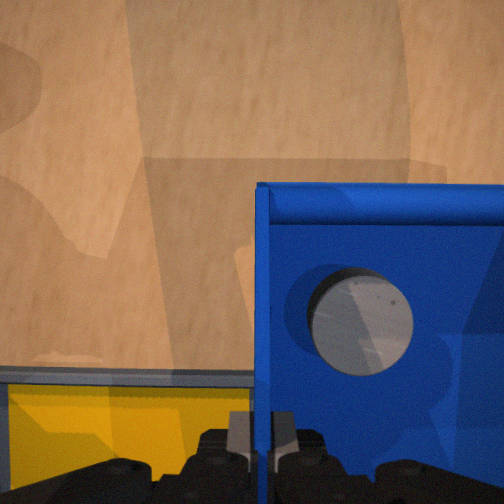

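execute_actions:
  actions:
    - {"rows":[[0,0.5,0,1.3,-0.072,1.3,2.184,-0.1,0,-0.2095,0.895,0,1.108,0,1.138,1.448,-1,0.3],[0,0.5,0,1.3,-0.072,1.3,2.184,-0.1,0,-0.213,0.9,0,1.1115,0,1.13,1.445,-1,0.3],[0,0.5,0,1.3,-0.072,1.3,2.184,-0.1,0,-0.216,0.9056,0,1.115,0,1.121,1.441,-1,0.3],[0,0.5,0,1.3,-0.072,1.3,2.184,-0.1,0,-0.219,0.911,0,1.118,0,1.112,1.438,-1,0.3],[0,0.5,0,1.3,-0.072,1.3,2.184,-0.1,0,-0.2225,0.916,0,1.122,0,1.104,1.434,-1,0.3],[0,0.5,0,1.3,-0.072,1.3,2.184,-0.1,0,-0.2255,0.9213,0,1.1252,0,1.095,1.4305,-1,0.3]],"steps":12}

execute_actions:
  actions:
    - {"rows":[[0,0.5,0,1.3,-0.072,1.3,2.184,-0.1,0,-0.225,0.928,0,1.111,0,1.0994,1.431,-1,0.3],[0,0.5,0,1.3,-0.072,1.3,2.184,-0.1,0,-0.2244,0.935,0,1.097,0.001,1.104,1.431,-1,0.3],[0,0.5,0,1.3,-0.072,1.3,2.184,-0.1,0,-0.2238,0.942,0,1.0825,0.001,1.108,1.4315,-1,0.3],[0,0.5,0,1.3,-0.072,1.3,2.184,-0.1,0,-0.2232,0.949,0,1.068,0.002,1.1124,1.432,-1,0.3],[0,0.5,0,1.3,-0.072,1.3,2.184,-0.1,0,-0.2226,0.956,0,1.054,0.002,1.117,1.432,-1,0.3],[0,0.5,0,1.3,-0.072,1.3,2.184,-0.1,0,-0.222,0.963,0,1.04,0.003,1.121,1.4325,-1,0.3],[0,0.5,0,1.3,-0.072,1.3,2.184,-0.1,0,-0.2215,0.97,0,1.0257,0.003,1.125,1.433,-1,0.3],[0,0.5,0,1.3,-0.072,1.3,2.184,-0.1,0,-0.221,0.977,0,1.0114,0.004,1.13,1.433,-1,0.3],[0,0.5,0,1.3,-0.072,1.3,2.184,-0.1,0,-0.2204,0.984,0,0.997,0.004,1.134,1.434,-1,0.3],[0,0.5,0,1.3,-0.072,1.3,2.184,-0.1,0,-0.2198,0.9906,0,0.983,0.0044,1.1383,1.434,-1,0.3]]}

execute_actions:
  actions:
    - {"steps":7}
  pictures: true

Scene clock: 20.67 s of 9000.00 s.
left_arm: end_effector_position=(+0.5057, +0.3239, +0.2723) position_measured_pct=54.8 end_effector_quat_wxyz=(+0.030, -0.312, +0.949, +0.028) | right_arm: end_effector_position=(+0.5605, -0.1037, +0.0848) position_measured_pct=88.9 end_effector_quat_wxyz=(-0.001, -0.083, +0.997, +0.000)
Joint positions: left_arm=[-0.     0.5    0.     1.3   -0.072  1.3    2.184] | right_arm=[-0.224  0.92  -0.001  1.125 -0.     1.099  1.432]
Joint velocities: left_arm=[ 0.    -0.     0.     0.    -0.001  0.    -0.   ] | right_arm=[-0.027  0.06  -0.018  0.05  -0.007 -0.104 -0.044]
Joint torques (N m, as the joint torque sensors report them, + toward a larger angle): left_arm=[ -0.05 -19.22   0.    -9.27  -0.63  -0.29  -0.03] | right_arm=[  1.71 -28.75   1.23  -9.72   0.52   0.04  -0.42]
Steps of this call (steps 1 to 20: the robot went on to your last target; steps 21 to 28: the first 8 steps of this action). Readings (joint positions | what the end effector reports):
21: left_arm=[-0.000 0.500 0.000 1.300 -0.072 1.300 2.184] | right_arm=[-0.207 0.892 0.000 1.106 0.000 1.146 1.452] | left_arm position_measured_pct=54.8 | right_arm position_measured_pct=88.9
22: left_arm=[-0.000 0.500 0.000 1.300 -0.072 1.300 2.184] | right_arm=[-0.209 0.894 0.001 1.107 0.000 1.142 1.450] | left_arm position_measured_pct=54.8 | right_arm position_measured_pct=88.9
24: left_arm=[-0.000 0.500 0.000 1.300 -0.072 1.300 2.184] | right_arm=[-0.214 0.903 0.001 1.112 0.000 1.128 1.444] | left_arm position_measured_pct=54.8 | right_arm position_measured_pct=88.9
28: the state above

Scene clock: 21.17 s of 9000.00 s.
left_arm: end_effector_position=(+0.5057, +0.3239, +0.2723) position_measured_pct=54.8 end_effector_quat_wxyz=(+0.030, -0.312, +0.949, +0.028) | right_arm: end_effector_position=(+0.5898, -0.0982, +0.0803) position_measured_pct=88.9 end_effector_quat_wxyz=(+0.011, -0.082, +0.997, +0.001)
Joint positions: left_arm=[ 0.     0.5    0.     1.3   -0.072  1.3    2.184] | right_arm=[-0.221  0.98   0.     1.009  0.004  1.131  1.433]
Joint velocities: left_arm=[-0.001  0.    -0.    -0.     0.002  0.     0.001] | right_arm=[ 0.013  0.176  0.    -0.38   0.011  0.11   0.01 ]
Joint torques (N m, as the joint torque sensors report them, + toward a larger angle): left_arm=[ -0.08 -19.27   0.11  -9.39  -0.68  -0.14  -0.06] | right_arm=[  0.12 -26.31   0.58  -8.71  -0.06  -0.19  -0.42]
Steps of this call (steps 1 to 4: the last 4 steps of your previous action; steps 5 to 15: the first 11 steps of this action). Readings (joint positions | what the end effector reports):
5: left_arm=[0.000 0.500 -0.000 1.300 -0.072 1.300 2.184] | right_arm=[-0.225 0.923 -0.000 1.125 0.000 1.096 1.431] | left_arm position_measured_pct=54.8 | right_arm position_measured_pct=88.9
6: left_arm=[-0.000 0.500 -0.000 1.300 -0.072 1.300 2.184] | right_arm=[-0.225 0.926 -0.000 1.120 0.000 1.098 1.431] | left_arm position_measured_pct=54.8 | right_arm position_measured_pct=88.9
8: left_arm=[-0.000 0.500 -0.000 1.300 -0.072 1.300 2.184] | right_arm=[-0.224 0.936 -0.000 1.101 0.001 1.103 1.431] | left_arm position_measured_pct=54.8 | right_arm position_measured_pct=88.9
12: left_arm=[-0.000 0.500 0.000 1.300 -0.072 1.300 2.184] | right_arm=[-0.222 0.961 -0.000 1.050 0.002 1.118 1.432] | left_arm position_measured_pct=54.8 | right_arm position_measured_pct=88.9
15: the state above

Scene clock: 21.40 s of 9000.00 s.
left_arm: end_effector_position=(+0.5057, +0.3239, +0.2723) position_measured_pct=54.8 end_effector_quat_wxyz=(+0.030, -0.312, +0.949, +0.028) | right_arm: end_effector_position=(+0.5960, -0.0971, +0.0808) position_measured_pct=88.9 end_effector_quat_wxyz=(+0.015, -0.082, +0.997, +0.001)
Joint positions: left_arm=[ 0.     0.5    0.     1.3   -0.072  1.3    2.184] | right_arm=[-0.22   0.991  0.     0.984  0.004  1.138  1.434]
Joint velocities: left_arm=[0.    0.001 0.    0.    0.    0.    0.   ] | right_arm=[-0.001  0.011 -0.001 -0.005  0.     0.002 -0.   ]
Joint torques (N m, as the joint torque sensors report them, + toward a larger angle): left_arm=[ -0.03 -19.27  -0.06  -9.42  -0.55  -0.16  -0.07] | right_arm=[ -0.14 -26.11   0.59  -8.52   0.27  -0.2   -0.67]
Kept back: nothing.
Steps of this call (steps 1 to 4: the last 4 steps of your previous action; steps 5 to 7: the robot went on to your last target). Readings (joint positions | what the end effector reports):
1: left_arm=[0.000 0.500 -0.000 1.300 -0.072 1.300 2.184] | right_arm=[-0.220 0.985 0.000 0.997 0.004 1.134 1.434] | left_arm position_measured_pct=54.8 | right_arm position_measured_pct=88.9
2: left_arm=[0.000 0.500 0.000 1.300 -0.072 1.300 2.184] | right_arm=[-0.220 0.988 0.000 0.990 0.004 1.136 1.434] | left_arm position_measured_pct=54.8 | right_arm position_measured_pct=88.9
4: left_arm=[-0.000 0.500 0.000 1.300 -0.072 1.300 2.184] | right_arm=[-0.220 0.989 0.000 0.985 0.005 1.138 1.434] | left_arm position_measured_pct=54.8 | right_arm position_measured_pct=88.9
7: the state above

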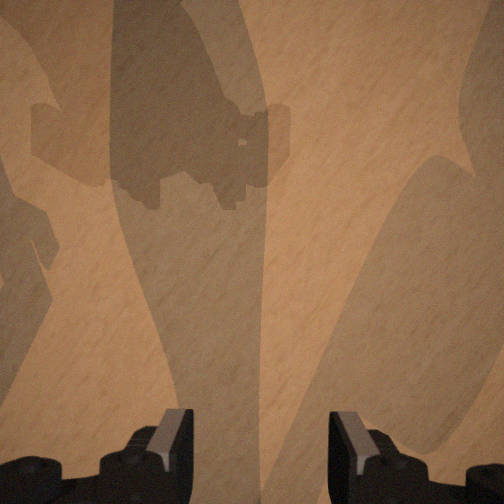

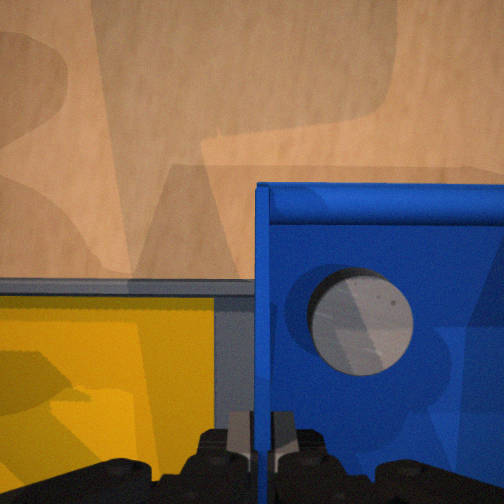

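execute_actions:
  actions:
    - {"rows":[[0,0.5,0,1.3,-0.072,1.3,2.184,-0.1,0,-0.219,1.001,0,0.96,0.005,1.1484,1.435,-1,0.3],[0,0.5,0,1.3,-0.072,1.3,2.184,-0.1,0,-0.2183,1.0116,0,0.938,0.005,1.1586,1.4355,-1,0.3],[0,0.5,0,1.3,-0.072,1.3,2.184,-0.1,0,-0.2175,1.022,0,0.915,0.005,1.169,1.436,-1,0.3],[0,0.5,0,1.3,-0.072,1.3,2.184,-0.1,0,-0.2168,1.0327,0,0.8924,0.005,1.179,1.437,-1,0.3],[0,0.5,0,1.3,-0.072,1.3,2.184,-0.1,0,-0.216,1.043,0,0.87,0.006,1.189,1.438,-1,0.3],[0,0.5,0,1.3,-0.072,1.3,2.184,-0.1,0,-0.2153,1.0537,0,0.847,0.006,1.199,1.439,-1,0.3],[0,0.5,0,1.3,-0.072,1.3,2.184,-0.1,0,-0.2145,1.064,0,0.8245,0.006,1.209,1.44,-1,0.3],[0,0.5,0,1.3,-0.072,1.3,2.184,-0.1,0,-0.2138,1.0748,0,0.802,0.006,1.219,1.4405,-1,0.3],[0,0.5,0,1.3,-0.072,1.3,2.184,-0.1,0,-0.213,1.085,0,0.779,0.0065,1.2295,1.441,-1,0.3],[0,0.5,0,1.3,-0.072,1.3,2.184,-0.1,0,-0.2123,1.0958,0,0.7566,0.0067,1.2396,1.442,-1,0.3]]}

execute_actions:
  actions:
    - {"rows":[[0,0.5,0,1.3,-0.072,1.3,2.184,-0.1,0,-0.2123,1.0958,0,0.7566,0.0067,1.2396,1.442,-1,0.3],[0,0.5,0,1.3,-0.072,1.3,2.184,-0.1,0,-0.2123,1.0958,0,0.7566,0.0067,1.2396,1.442,-1,0.3],[0,0.5,0,1.3,-0.072,1.3,2.184,-0.1,0,-0.2123,1.0958,0,0.7566,0.0067,1.2396,1.442,-1,0.3],[0,0.5,0,1.3,-0.072,1.3,2.184,-0.1,0,-0.2128,1.0906,0,0.7723,0.008,1.222,1.441,-1,0.3],[0,0.5,0,1.3,-0.072,1.3,2.184,-0.1,0,-0.2132,1.0853,0,0.788,0.009,1.205,1.44,-1,0.3],[0,0.5,0,1.3,-0.072,1.3,2.184,-0.1,0,-0.2137,1.08,0,0.8037,0.01,1.1874,1.438,-1,0.3],[0,0.5,0,1.3,-0.072,1.3,2.184,-0.1,0,-0.2141,1.075,0,0.8194,0.011,1.17,1.437,-1,0.3],[0,0.5,0,1.3,-0.072,1.3,2.184,-0.1,0,-0.2146,1.0696,0,0.835,0.012,1.1525,1.436,-1,0.3],[0,0.5,0,1.3,-0.072,1.3,2.184,-0.1,0,-0.215,1.0644,0,0.851,0.0135,1.135,1.435,-1,0.3],[0,0.5,0,1.3,-0.072,1.3,2.184,-0.1,0,-0.2155,1.059,0,0.8665,0.015,1.118,1.434,-1,0.3],[0,0.5,0,1.3,-0.072,1.3,2.184,-0.1,0,-0.2159,1.054,0,0.882,0.016,1.1,1.432,-1,0.3],[0,0.5,0,1.3,-0.072,1.3,2.184,-0.1,0,-0.2164,1.0487,0,0.898,0.017,1.083,1.431,-1,0.3],[0,0.5,0,1.3,-0.072,1.3,2.184,-0.1,0,-0.2168,1.0435,0,0.9136,0.018,1.0655,1.43,-1,0.3]]}

execute_actions:
  actions:
    - {"steps":12}
  pictures: true

Scene clock: 22.67 s of 9000.00 s.
left_arm: end_effector_position=(+0.5057, +0.3239, +0.2723) position_measured_pct=54.8 end_effector_quat_wxyz=(+0.030, -0.312, +0.949, +0.028) | right_arm: end_effector_position=(+0.6277, -0.0920, +0.0780) position_measured_pct=88.9 end_effector_quat_wxyz=(+0.021, -0.083, +0.996, +0.002)
Joint positions: left_arm=[ 0.     0.5    0.     1.3   -0.072  1.3    2.184] | right_arm=[-0.214  1.073  0.     0.811  0.006  1.215  1.44 ]
Joint velocities: left_arm=[ 0.     0.001  0.     0.001 -0.     0.    -0.001] | right_arm=[ 0.02   0.274  0.    -0.613  0.007  0.272  0.021]
Joint torques (N m, as the joint torque sensors report them, + toward a larger angle): left_arm=[  0.01 -19.18   0.14  -9.44  -0.69  -0.23  -0.03] | right_arm=[  0.15 -27.43   1.02  -8.79   0.03  -0.32  -0.6 ]
Steps of this call (steps 1 to 27: the robot went on to your last target; steps 28 to 38: the first 11 steps of this action). Readings (joint positions | what the end effector reports):
28: left_arm=[0.000 0.500 0.000 1.300 -0.072 1.300 2.184] | right_arm=[-0.220 0.992 0.000 0.983 0.004 1.139 1.434] | left_arm position_measured_pct=54.8 | right_arm position_measured_pct=88.9
29: left_arm=[-0.000 0.500 0.000 1.300 -0.072 1.300 2.184] | right_arm=[-0.220 0.995 -0.000 0.978 0.005 1.141 1.434] | left_arm position_measured_pct=54.8 | right_arm position_measured_pct=88.9
31: left_arm=[-0.000 0.500 0.000 1.300 -0.072 1.300 2.184] | right_arm=[-0.219 1.009 -0.000 0.952 0.005 1.152 1.435] | left_arm position_measured_pct=54.8 | right_arm position_measured_pct=88.9
35: left_arm=[0.000 0.500 0.000 1.300 -0.072 1.300 2.184] | right_arm=[-0.216 1.044 -0.000 0.875 0.006 1.187 1.438] | left_arm position_measured_pct=54.8 | right_arm position_measured_pct=88.9
38: the state above

Scene clock: 23.17 s of 9000.00 s.
left_arm: end_effector_position=(+0.5057, +0.3239, +0.2723) position_measured_pct=54.8 end_effector_quat_wxyz=(+0.030, -0.312, +0.949, +0.028) | right_arm: end_effector_position=(+0.6375, -0.0904, +0.0732) position_measured_pct=88.9 end_effector_quat_wxyz=(+0.043, -0.082, +0.996, +0.003)
Joint positions: left_arm=[ 0.     0.5    0.     1.3   -0.072  1.3    2.184] | right_arm=[-0.215  1.069  0.     0.839  0.013  1.149  1.436]
Joint velocities: left_arm=[ 0.     0.    -0.001 -0.001  0.    -0.    -0.001] | right_arm=[-0.013 -0.141 -0.     0.447  0.037 -0.499 -0.033]
Joint torques (N m, as the joint torque sensors report them, + toward a larger angle): left_arm=[  0.01 -19.26   0.17  -9.47  -0.62  -0.16   0.04] | right_arm=[  0.28 -27.69   0.64  -8.89   0.41  -0.15  -0.56]
Steps of this call (steps 1 to 4: the last 4 steps of your previous action; steps 5 to 15: the first 11 steps of this action). Readings (joint positions | what the end effector reports):
5: left_arm=[0.000 0.500 0.000 1.300 -0.072 1.300 2.184] | right_arm=[-0.212 1.094 0.000 0.760 0.007 1.239 1.442] | left_arm position_measured_pct=54.8 | right_arm position_measured_pct=88.9
6: left_arm=[0.000 0.500 0.000 1.300 -0.072 1.300 2.184] | right_arm=[-0.212 1.094 0.000 0.759 0.007 1.239 1.442] | left_arm position_measured_pct=54.8 | right_arm position_measured_pct=88.9
8: left_arm=[0.000 0.500 0.000 1.300 -0.072 1.300 2.184] | right_arm=[-0.212 1.095 0.000 0.758 0.007 1.239 1.442] | left_arm position_measured_pct=54.8 | right_arm position_measured_pct=88.9
12: left_arm=[-0.000 0.500 0.000 1.300 -0.072 1.300 2.184] | right_arm=[-0.214 1.082 0.000 0.797 0.009 1.197 1.439] | left_arm position_measured_pct=54.8 | right_arm position_measured_pct=88.9
15: the state above

Scene clock: 23.57 s of 9000.00 s.
left_arm: end_effector_position=(+0.5057, +0.3239, +0.2723) position_measured_pct=54.8 end_effector_quat_wxyz=(+0.030, -0.312, +0.949, +0.028) | right_arm: end_effector_position=(+0.6370, -0.0904, +0.0678) position_measured_pct=88.9 end_effector_quat_wxyz=(+0.059, -0.082, +0.995, +0.005)
Joint positions: left_arm=[ 0.     0.5    0.     1.3   -0.072  1.3    2.184] | right_arm=[-0.217  1.045  0.     0.914  0.018  1.066  1.43 ]
Joint velocities: left_arm=[ 0.    -0.001 -0.    -0.001 -0.002 -0.001 -0.   ] | right_arm=[-0.    -0.003  0.     0.003  0.     0.001  0.   ]
Joint torques (N m, as the joint torque sensors report them, + toward a larger angle): left_arm=[ -0.01 -19.18   0.01  -9.5   -0.59  -0.25  -0.04] | right_arm=[  0.06 -27.4    0.89  -8.96   0.37  -0.69  -0.57]
Kept back: nothing.
Steps of this call (steps 1 to 4: the last 4 steps of your previous action; steps 5 to 12: the robot went on to your last target). Readings (joint positions | what the end effector reports):
1: left_arm=[-0.000 0.500 -0.000 1.300 -0.072 1.300 2.184] | right_arm=[-0.215 1.064 0.000 0.854 0.014 1.132 1.435] | left_arm position_measured_pct=54.8 | right_arm position_measured_pct=88.9
2: left_arm=[0.000 0.500 -0.000 1.300 -0.072 1.300 2.184] | right_arm=[-0.216 1.059 0.000 0.870 0.015 1.115 1.433] | left_arm position_measured_pct=54.8 | right_arm position_measured_pct=88.9
4: left_arm=[-0.000 0.500 0.000 1.300 -0.072 1.300 2.184] | right_arm=[-0.216 1.050 0.000 0.897 0.017 1.084 1.431] | left_arm position_measured_pct=54.8 | right_arm position_measured_pct=88.9
8: left_arm=[0.000 0.500 0.000 1.300 -0.072 1.300 2.184] | right_arm=[-0.217 1.046 -0.000 0.913 0.018 1.066 1.430] | left_arm position_measured_pct=54.8 | right_arm position_measured_pct=88.9
12: the state above

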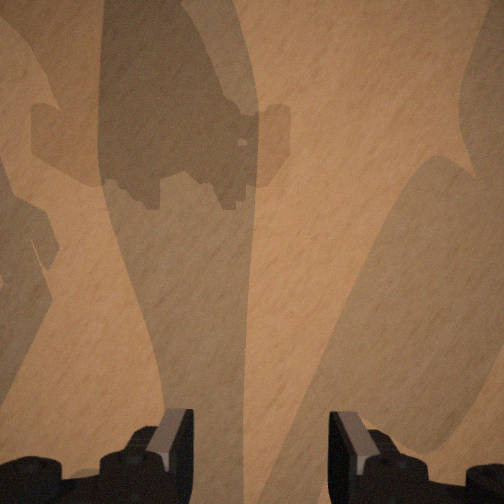

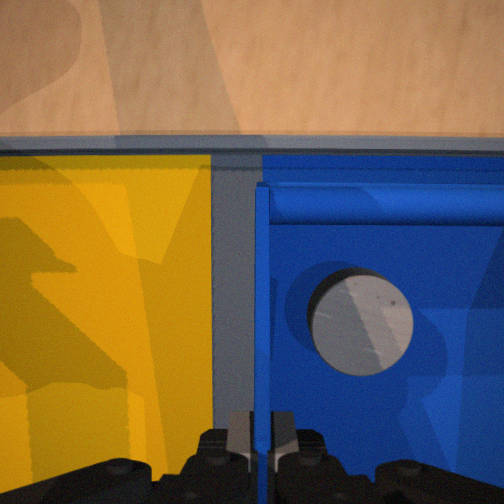

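Release, lift, and view both.

execute_actions:
  actions:
    - {"rows":[[0,0.5,0,1.3,-0.072,1.3,2.184,-0.1,0,-0.2168,1.0455,0,0.9136,0.018,1.0635,1.434,-1,0.3],[0,0.5,0,1.3,-0.072,1.3,2.184,-0.1,0,-0.2168,1.0455,0,0.9136,0.018,1.0635,1.434,-1,0.3],[0,0.5,0,1.3,-0.072,1.3,2.184,-0.1,0,-0.2168,1.0455,0,0.9136,0.018,1.0635,1.434,-1,0.3],[0,0.5,0,1.3,-0.072,1.3,2.184,-0.1,0,-0.2168,1.0455,0,0.9136,0.018,1.0635,1.434,-0.1,0]],"steps":11}

execute_actions:
  actions:
    - {"rows":[[0,0.5,0,1.3,-0.072,1.3,2.184,-0.1,0,-0.2168,0.8,0,0.9136,0.018,1.31,1.434,-0.1,0],[0,0.5,0,1.3,-0.072,1.3,2.184,-0.1,0,-0.2168,0.8,0,0.9136,0.018,1.31,1.434,-0.1,0],[0,0.5,0,1.3,-0.072,1.3,2.184,-0.1,0,-0.2168,0.8,0,0.9136,0.018,1.31,1.434,-0.1,0],[0,0.5,0,1.3,-0.072,1.3,2.184,-0.1,0,-0.2168,0.8,0,0.9136,0.018,1.31,1.434,-0.1,0],[0,0.5,0,1.3,-0.072,1.3,2.184,-0.1,0,-0.2168,0.8,0,0.9136,0.018,1.31,1.434,-0.1,0],[0,0.5,0,1.3,-0.072,1.3,2.184,-0.1,0,-0.2168,0.8,0,0.9136,0.018,1.31,1.434,-0.1,0],[0,0.5,0,1.3,-0.072,1.3,2.184,-0.1,0,-0.2168,0.8,0,0.9136,0.018,1.31,1.434,-0.1,0],[0,0.5,0,1.3,-0.072,1.3,2.184,-0.1,0,-0.2168,0.8,0,0.9136,0.018,1.31,1.434,-0.1,0],[0,0.5,0,1.3,-0.072,1.3,2.184,-0.1,0,-0.38,0.8,0,0.9136,0.018,1.27,1.3,-0.1,0]]}

execute_actions:
  actions:
    - {"steps":12}
  pictures: true

Scene clock: 24.17 s of 9000.00 s.
left_arm: end_effector_position=(+0.5057, +0.3239, +0.2723) position_measured_pct=54.8 end_effector_quat_wxyz=(+0.030, -0.312, +0.949, +0.028) | right_arm: end_effector_position=(+0.6378, -0.0902, +0.0677) position_measured_pct=84.5 end_effector_quat_wxyz=(+0.060, -0.084, +0.995, +0.005)
Joint positions: left_arm=[-0.     0.5    0.     1.3   -0.072  1.3    2.184] | right_arm=[-0.217  1.046 -0.     0.914  0.018  1.063  1.434]
Joint velocities: left_arm=[-0.    -0.001 -0.    -0.001  0.     0.    -0.   ] | right_arm=[-0.001 -0.01  -0.001 -0.008 -0.    -0.002  0.001]
Joint torques (N m, as the joint torque sensors report them, + toward a larger angle): left_arm=[  0.05 -19.35  -0.06  -9.38  -0.53  -0.25  -0.03] | right_arm=[ -0.24 -25.14   1.02  -7.75   0.45  -0.5   -0.61]
Steps of this call (steps 1 to 11: the robot went on to your last target; steps 12 to 18: the first 7 steps of this action). Readings (joint positions | what the end effector reports):
12: left_arm=[0.000 0.500 -0.000 1.300 -0.072 1.300 2.184] | right_arm=[-0.217 1.045 0.000 0.914 0.018 1.065 1.431] | left_arm position_measured_pct=54.8 | right_arm position_measured_pct=88.9
13: left_arm=[-0.000 0.500 -0.000 1.300 -0.072 1.300 2.184] | right_arm=[-0.217 1.046 0.000 0.914 0.018 1.065 1.432] | left_arm position_measured_pct=54.8 | right_arm position_measured_pct=88.9
15: left_arm=[-0.000 0.500 0.000 1.300 -0.072 1.300 2.184] | right_arm=[-0.217 1.046 0.000 0.914 0.018 1.064 1.434] | left_arm position_measured_pct=54.8 | right_arm position_measured_pct=88.9
18: the state above

Scene clock: 24.67 s of 9000.00 s.
left_arm: end_effector_position=(+0.5057, +0.3239, +0.2723) position_measured_pct=54.8 end_effector_quat_wxyz=(+0.030, -0.312, +0.949, +0.028) | right_arm: end_effector_position=(+0.6126, -0.0915, +0.1842) position_measured_pct=55.2 end_effector_quat_wxyz=(+0.064, -0.082, +0.995, +0.004)
Joint positions: left_arm=[-0.     0.5    0.     1.3   -0.072  1.3    2.184] | right_arm=[-0.229  0.866  0.003  0.913  0.019  1.237  1.423]
Joint velocities: left_arm=[ 0.001 -0.002 -0.     0.     0.    -0.001  0.   ] | right_arm=[-0.343 -0.343  0.043 -0.012  0.017  0.162 -0.285]
Joint torques (N m, as the joint torque sensors report them, + toward a larger angle): left_arm=[ -0.08 -19.22  -0.11  -9.36  -0.62  -0.3    0.03] | right_arm=[ -7.35 -17.12  -2.54  -6.62  -0.42  -1.05  -0.36]
Steps of this call (steps 1 to 4: the last 4 steps of your previous action; steps 5 to 15: the first 11 steps of this action). Readings (joint positions | what the end effector reports):
5: left_arm=[-0.000 0.500 0.000 1.300 -0.072 1.300 2.184] | right_arm=[-0.217 1.044 -0.000 0.914 0.018 1.064 1.434] | left_arm position_measured_pct=54.8 | right_arm position_measured_pct=70.2
6: left_arm=[-0.000 0.500 0.000 1.300 -0.072 1.300 2.184] | right_arm=[-0.217 1.040 -0.000 0.915 0.018 1.069 1.434] | left_arm position_measured_pct=54.8 | right_arm position_measured_pct=67.1
8: left_arm=[-0.000 0.500 -0.000 1.300 -0.072 1.300 2.184] | right_arm=[-0.217 1.013 -0.000 0.916 0.018 1.095 1.434] | left_arm position_measured_pct=54.8 | right_arm position_measured_pct=61.1
12: left_arm=[0.000 0.500 0.000 1.300 -0.072 1.300 2.184] | right_arm=[-0.217 0.920 -0.000 0.914 0.018 1.188 1.434] | left_arm position_measured_pct=54.8 | right_arm position_measured_pct=55.6
15: the state above

Scene clock: 25.07 s of 9000.00 s.
left_arm: end_effector_position=(+0.5057, +0.3239, +0.2723) position_measured_pct=54.8 end_effector_quat_wxyz=(+0.030, -0.312, +0.949, +0.028) | right_arm: end_effector_position=(+0.5745, +0.0015, +0.2253) position_measured_pct=54.8 end_effector_quat_wxyz=(+0.076, -0.095, +0.992, +0.020)
Joint positions: left_arm=[ 0.     0.5    0.     1.3   -0.072  1.3    2.184] | right_arm=[-0.377  0.801 -0.001  0.913  0.018  1.27   1.3  ]
Joint velocities: left_arm=[ 0.001  0.    -0.    -0.001  0.     0.001 -0.001] | right_arm=[-0.017 -0.008  0.023  0.006  0.007  0.001 -0.001]
Joint torques (N m, as the joint torque sensors report them, + toward a larger angle): left_arm=[  0.07 -19.24   0.12  -9.35  -0.59  -0.18  -0.03] | right_arm=[ -0.18 -22.7    0.6   -8.88   0.5   -0.79  -0.45]
Kept back: nothing.
Steps of this call (steps 1 to 4: the last 4 steps of your previous action; steps 5 to 12: the robot went on to your last target). Readings (joint positions | what the end effector reports):
1: left_arm=[-0.000 0.500 0.000 1.300 -0.072 1.300 2.184] | right_arm=[-0.244 0.856 0.004 0.912 0.020 1.242 1.411] | left_arm position_measured_pct=54.8 | right_arm position_measured_pct=54.8
2: left_arm=[-0.000 0.500 0.000 1.300 -0.072 1.300 2.184] | right_arm=[-0.264 0.848 0.004 0.912 0.020 1.245 1.395] | left_arm position_measured_pct=54.8 | right_arm position_measured_pct=54.8
4: left_arm=[0.000 0.500 -0.000 1.300 -0.072 1.300 2.184] | right_arm=[-0.309 0.831 0.002 0.913 0.018 1.254 1.359] | left_arm position_measured_pct=54.8 | right_arm position_measured_pct=54.8
8: left_arm=[0.000 0.500 0.000 1.300 -0.072 1.300 2.184] | right_arm=[-0.371 0.804 -0.003 0.913 0.016 1.268 1.306] | left_arm position_measured_pct=54.8 | right_arm position_measured_pct=54.8
12: the state above

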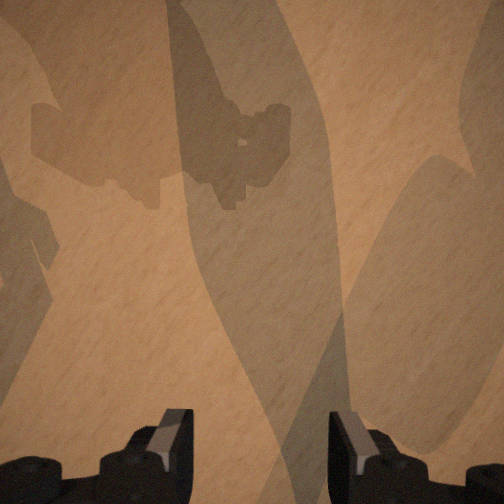

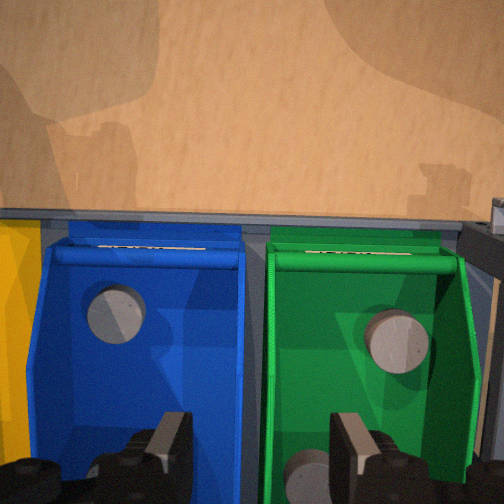

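finished_scene:
  scene: 2

The scene is finished: the task was done.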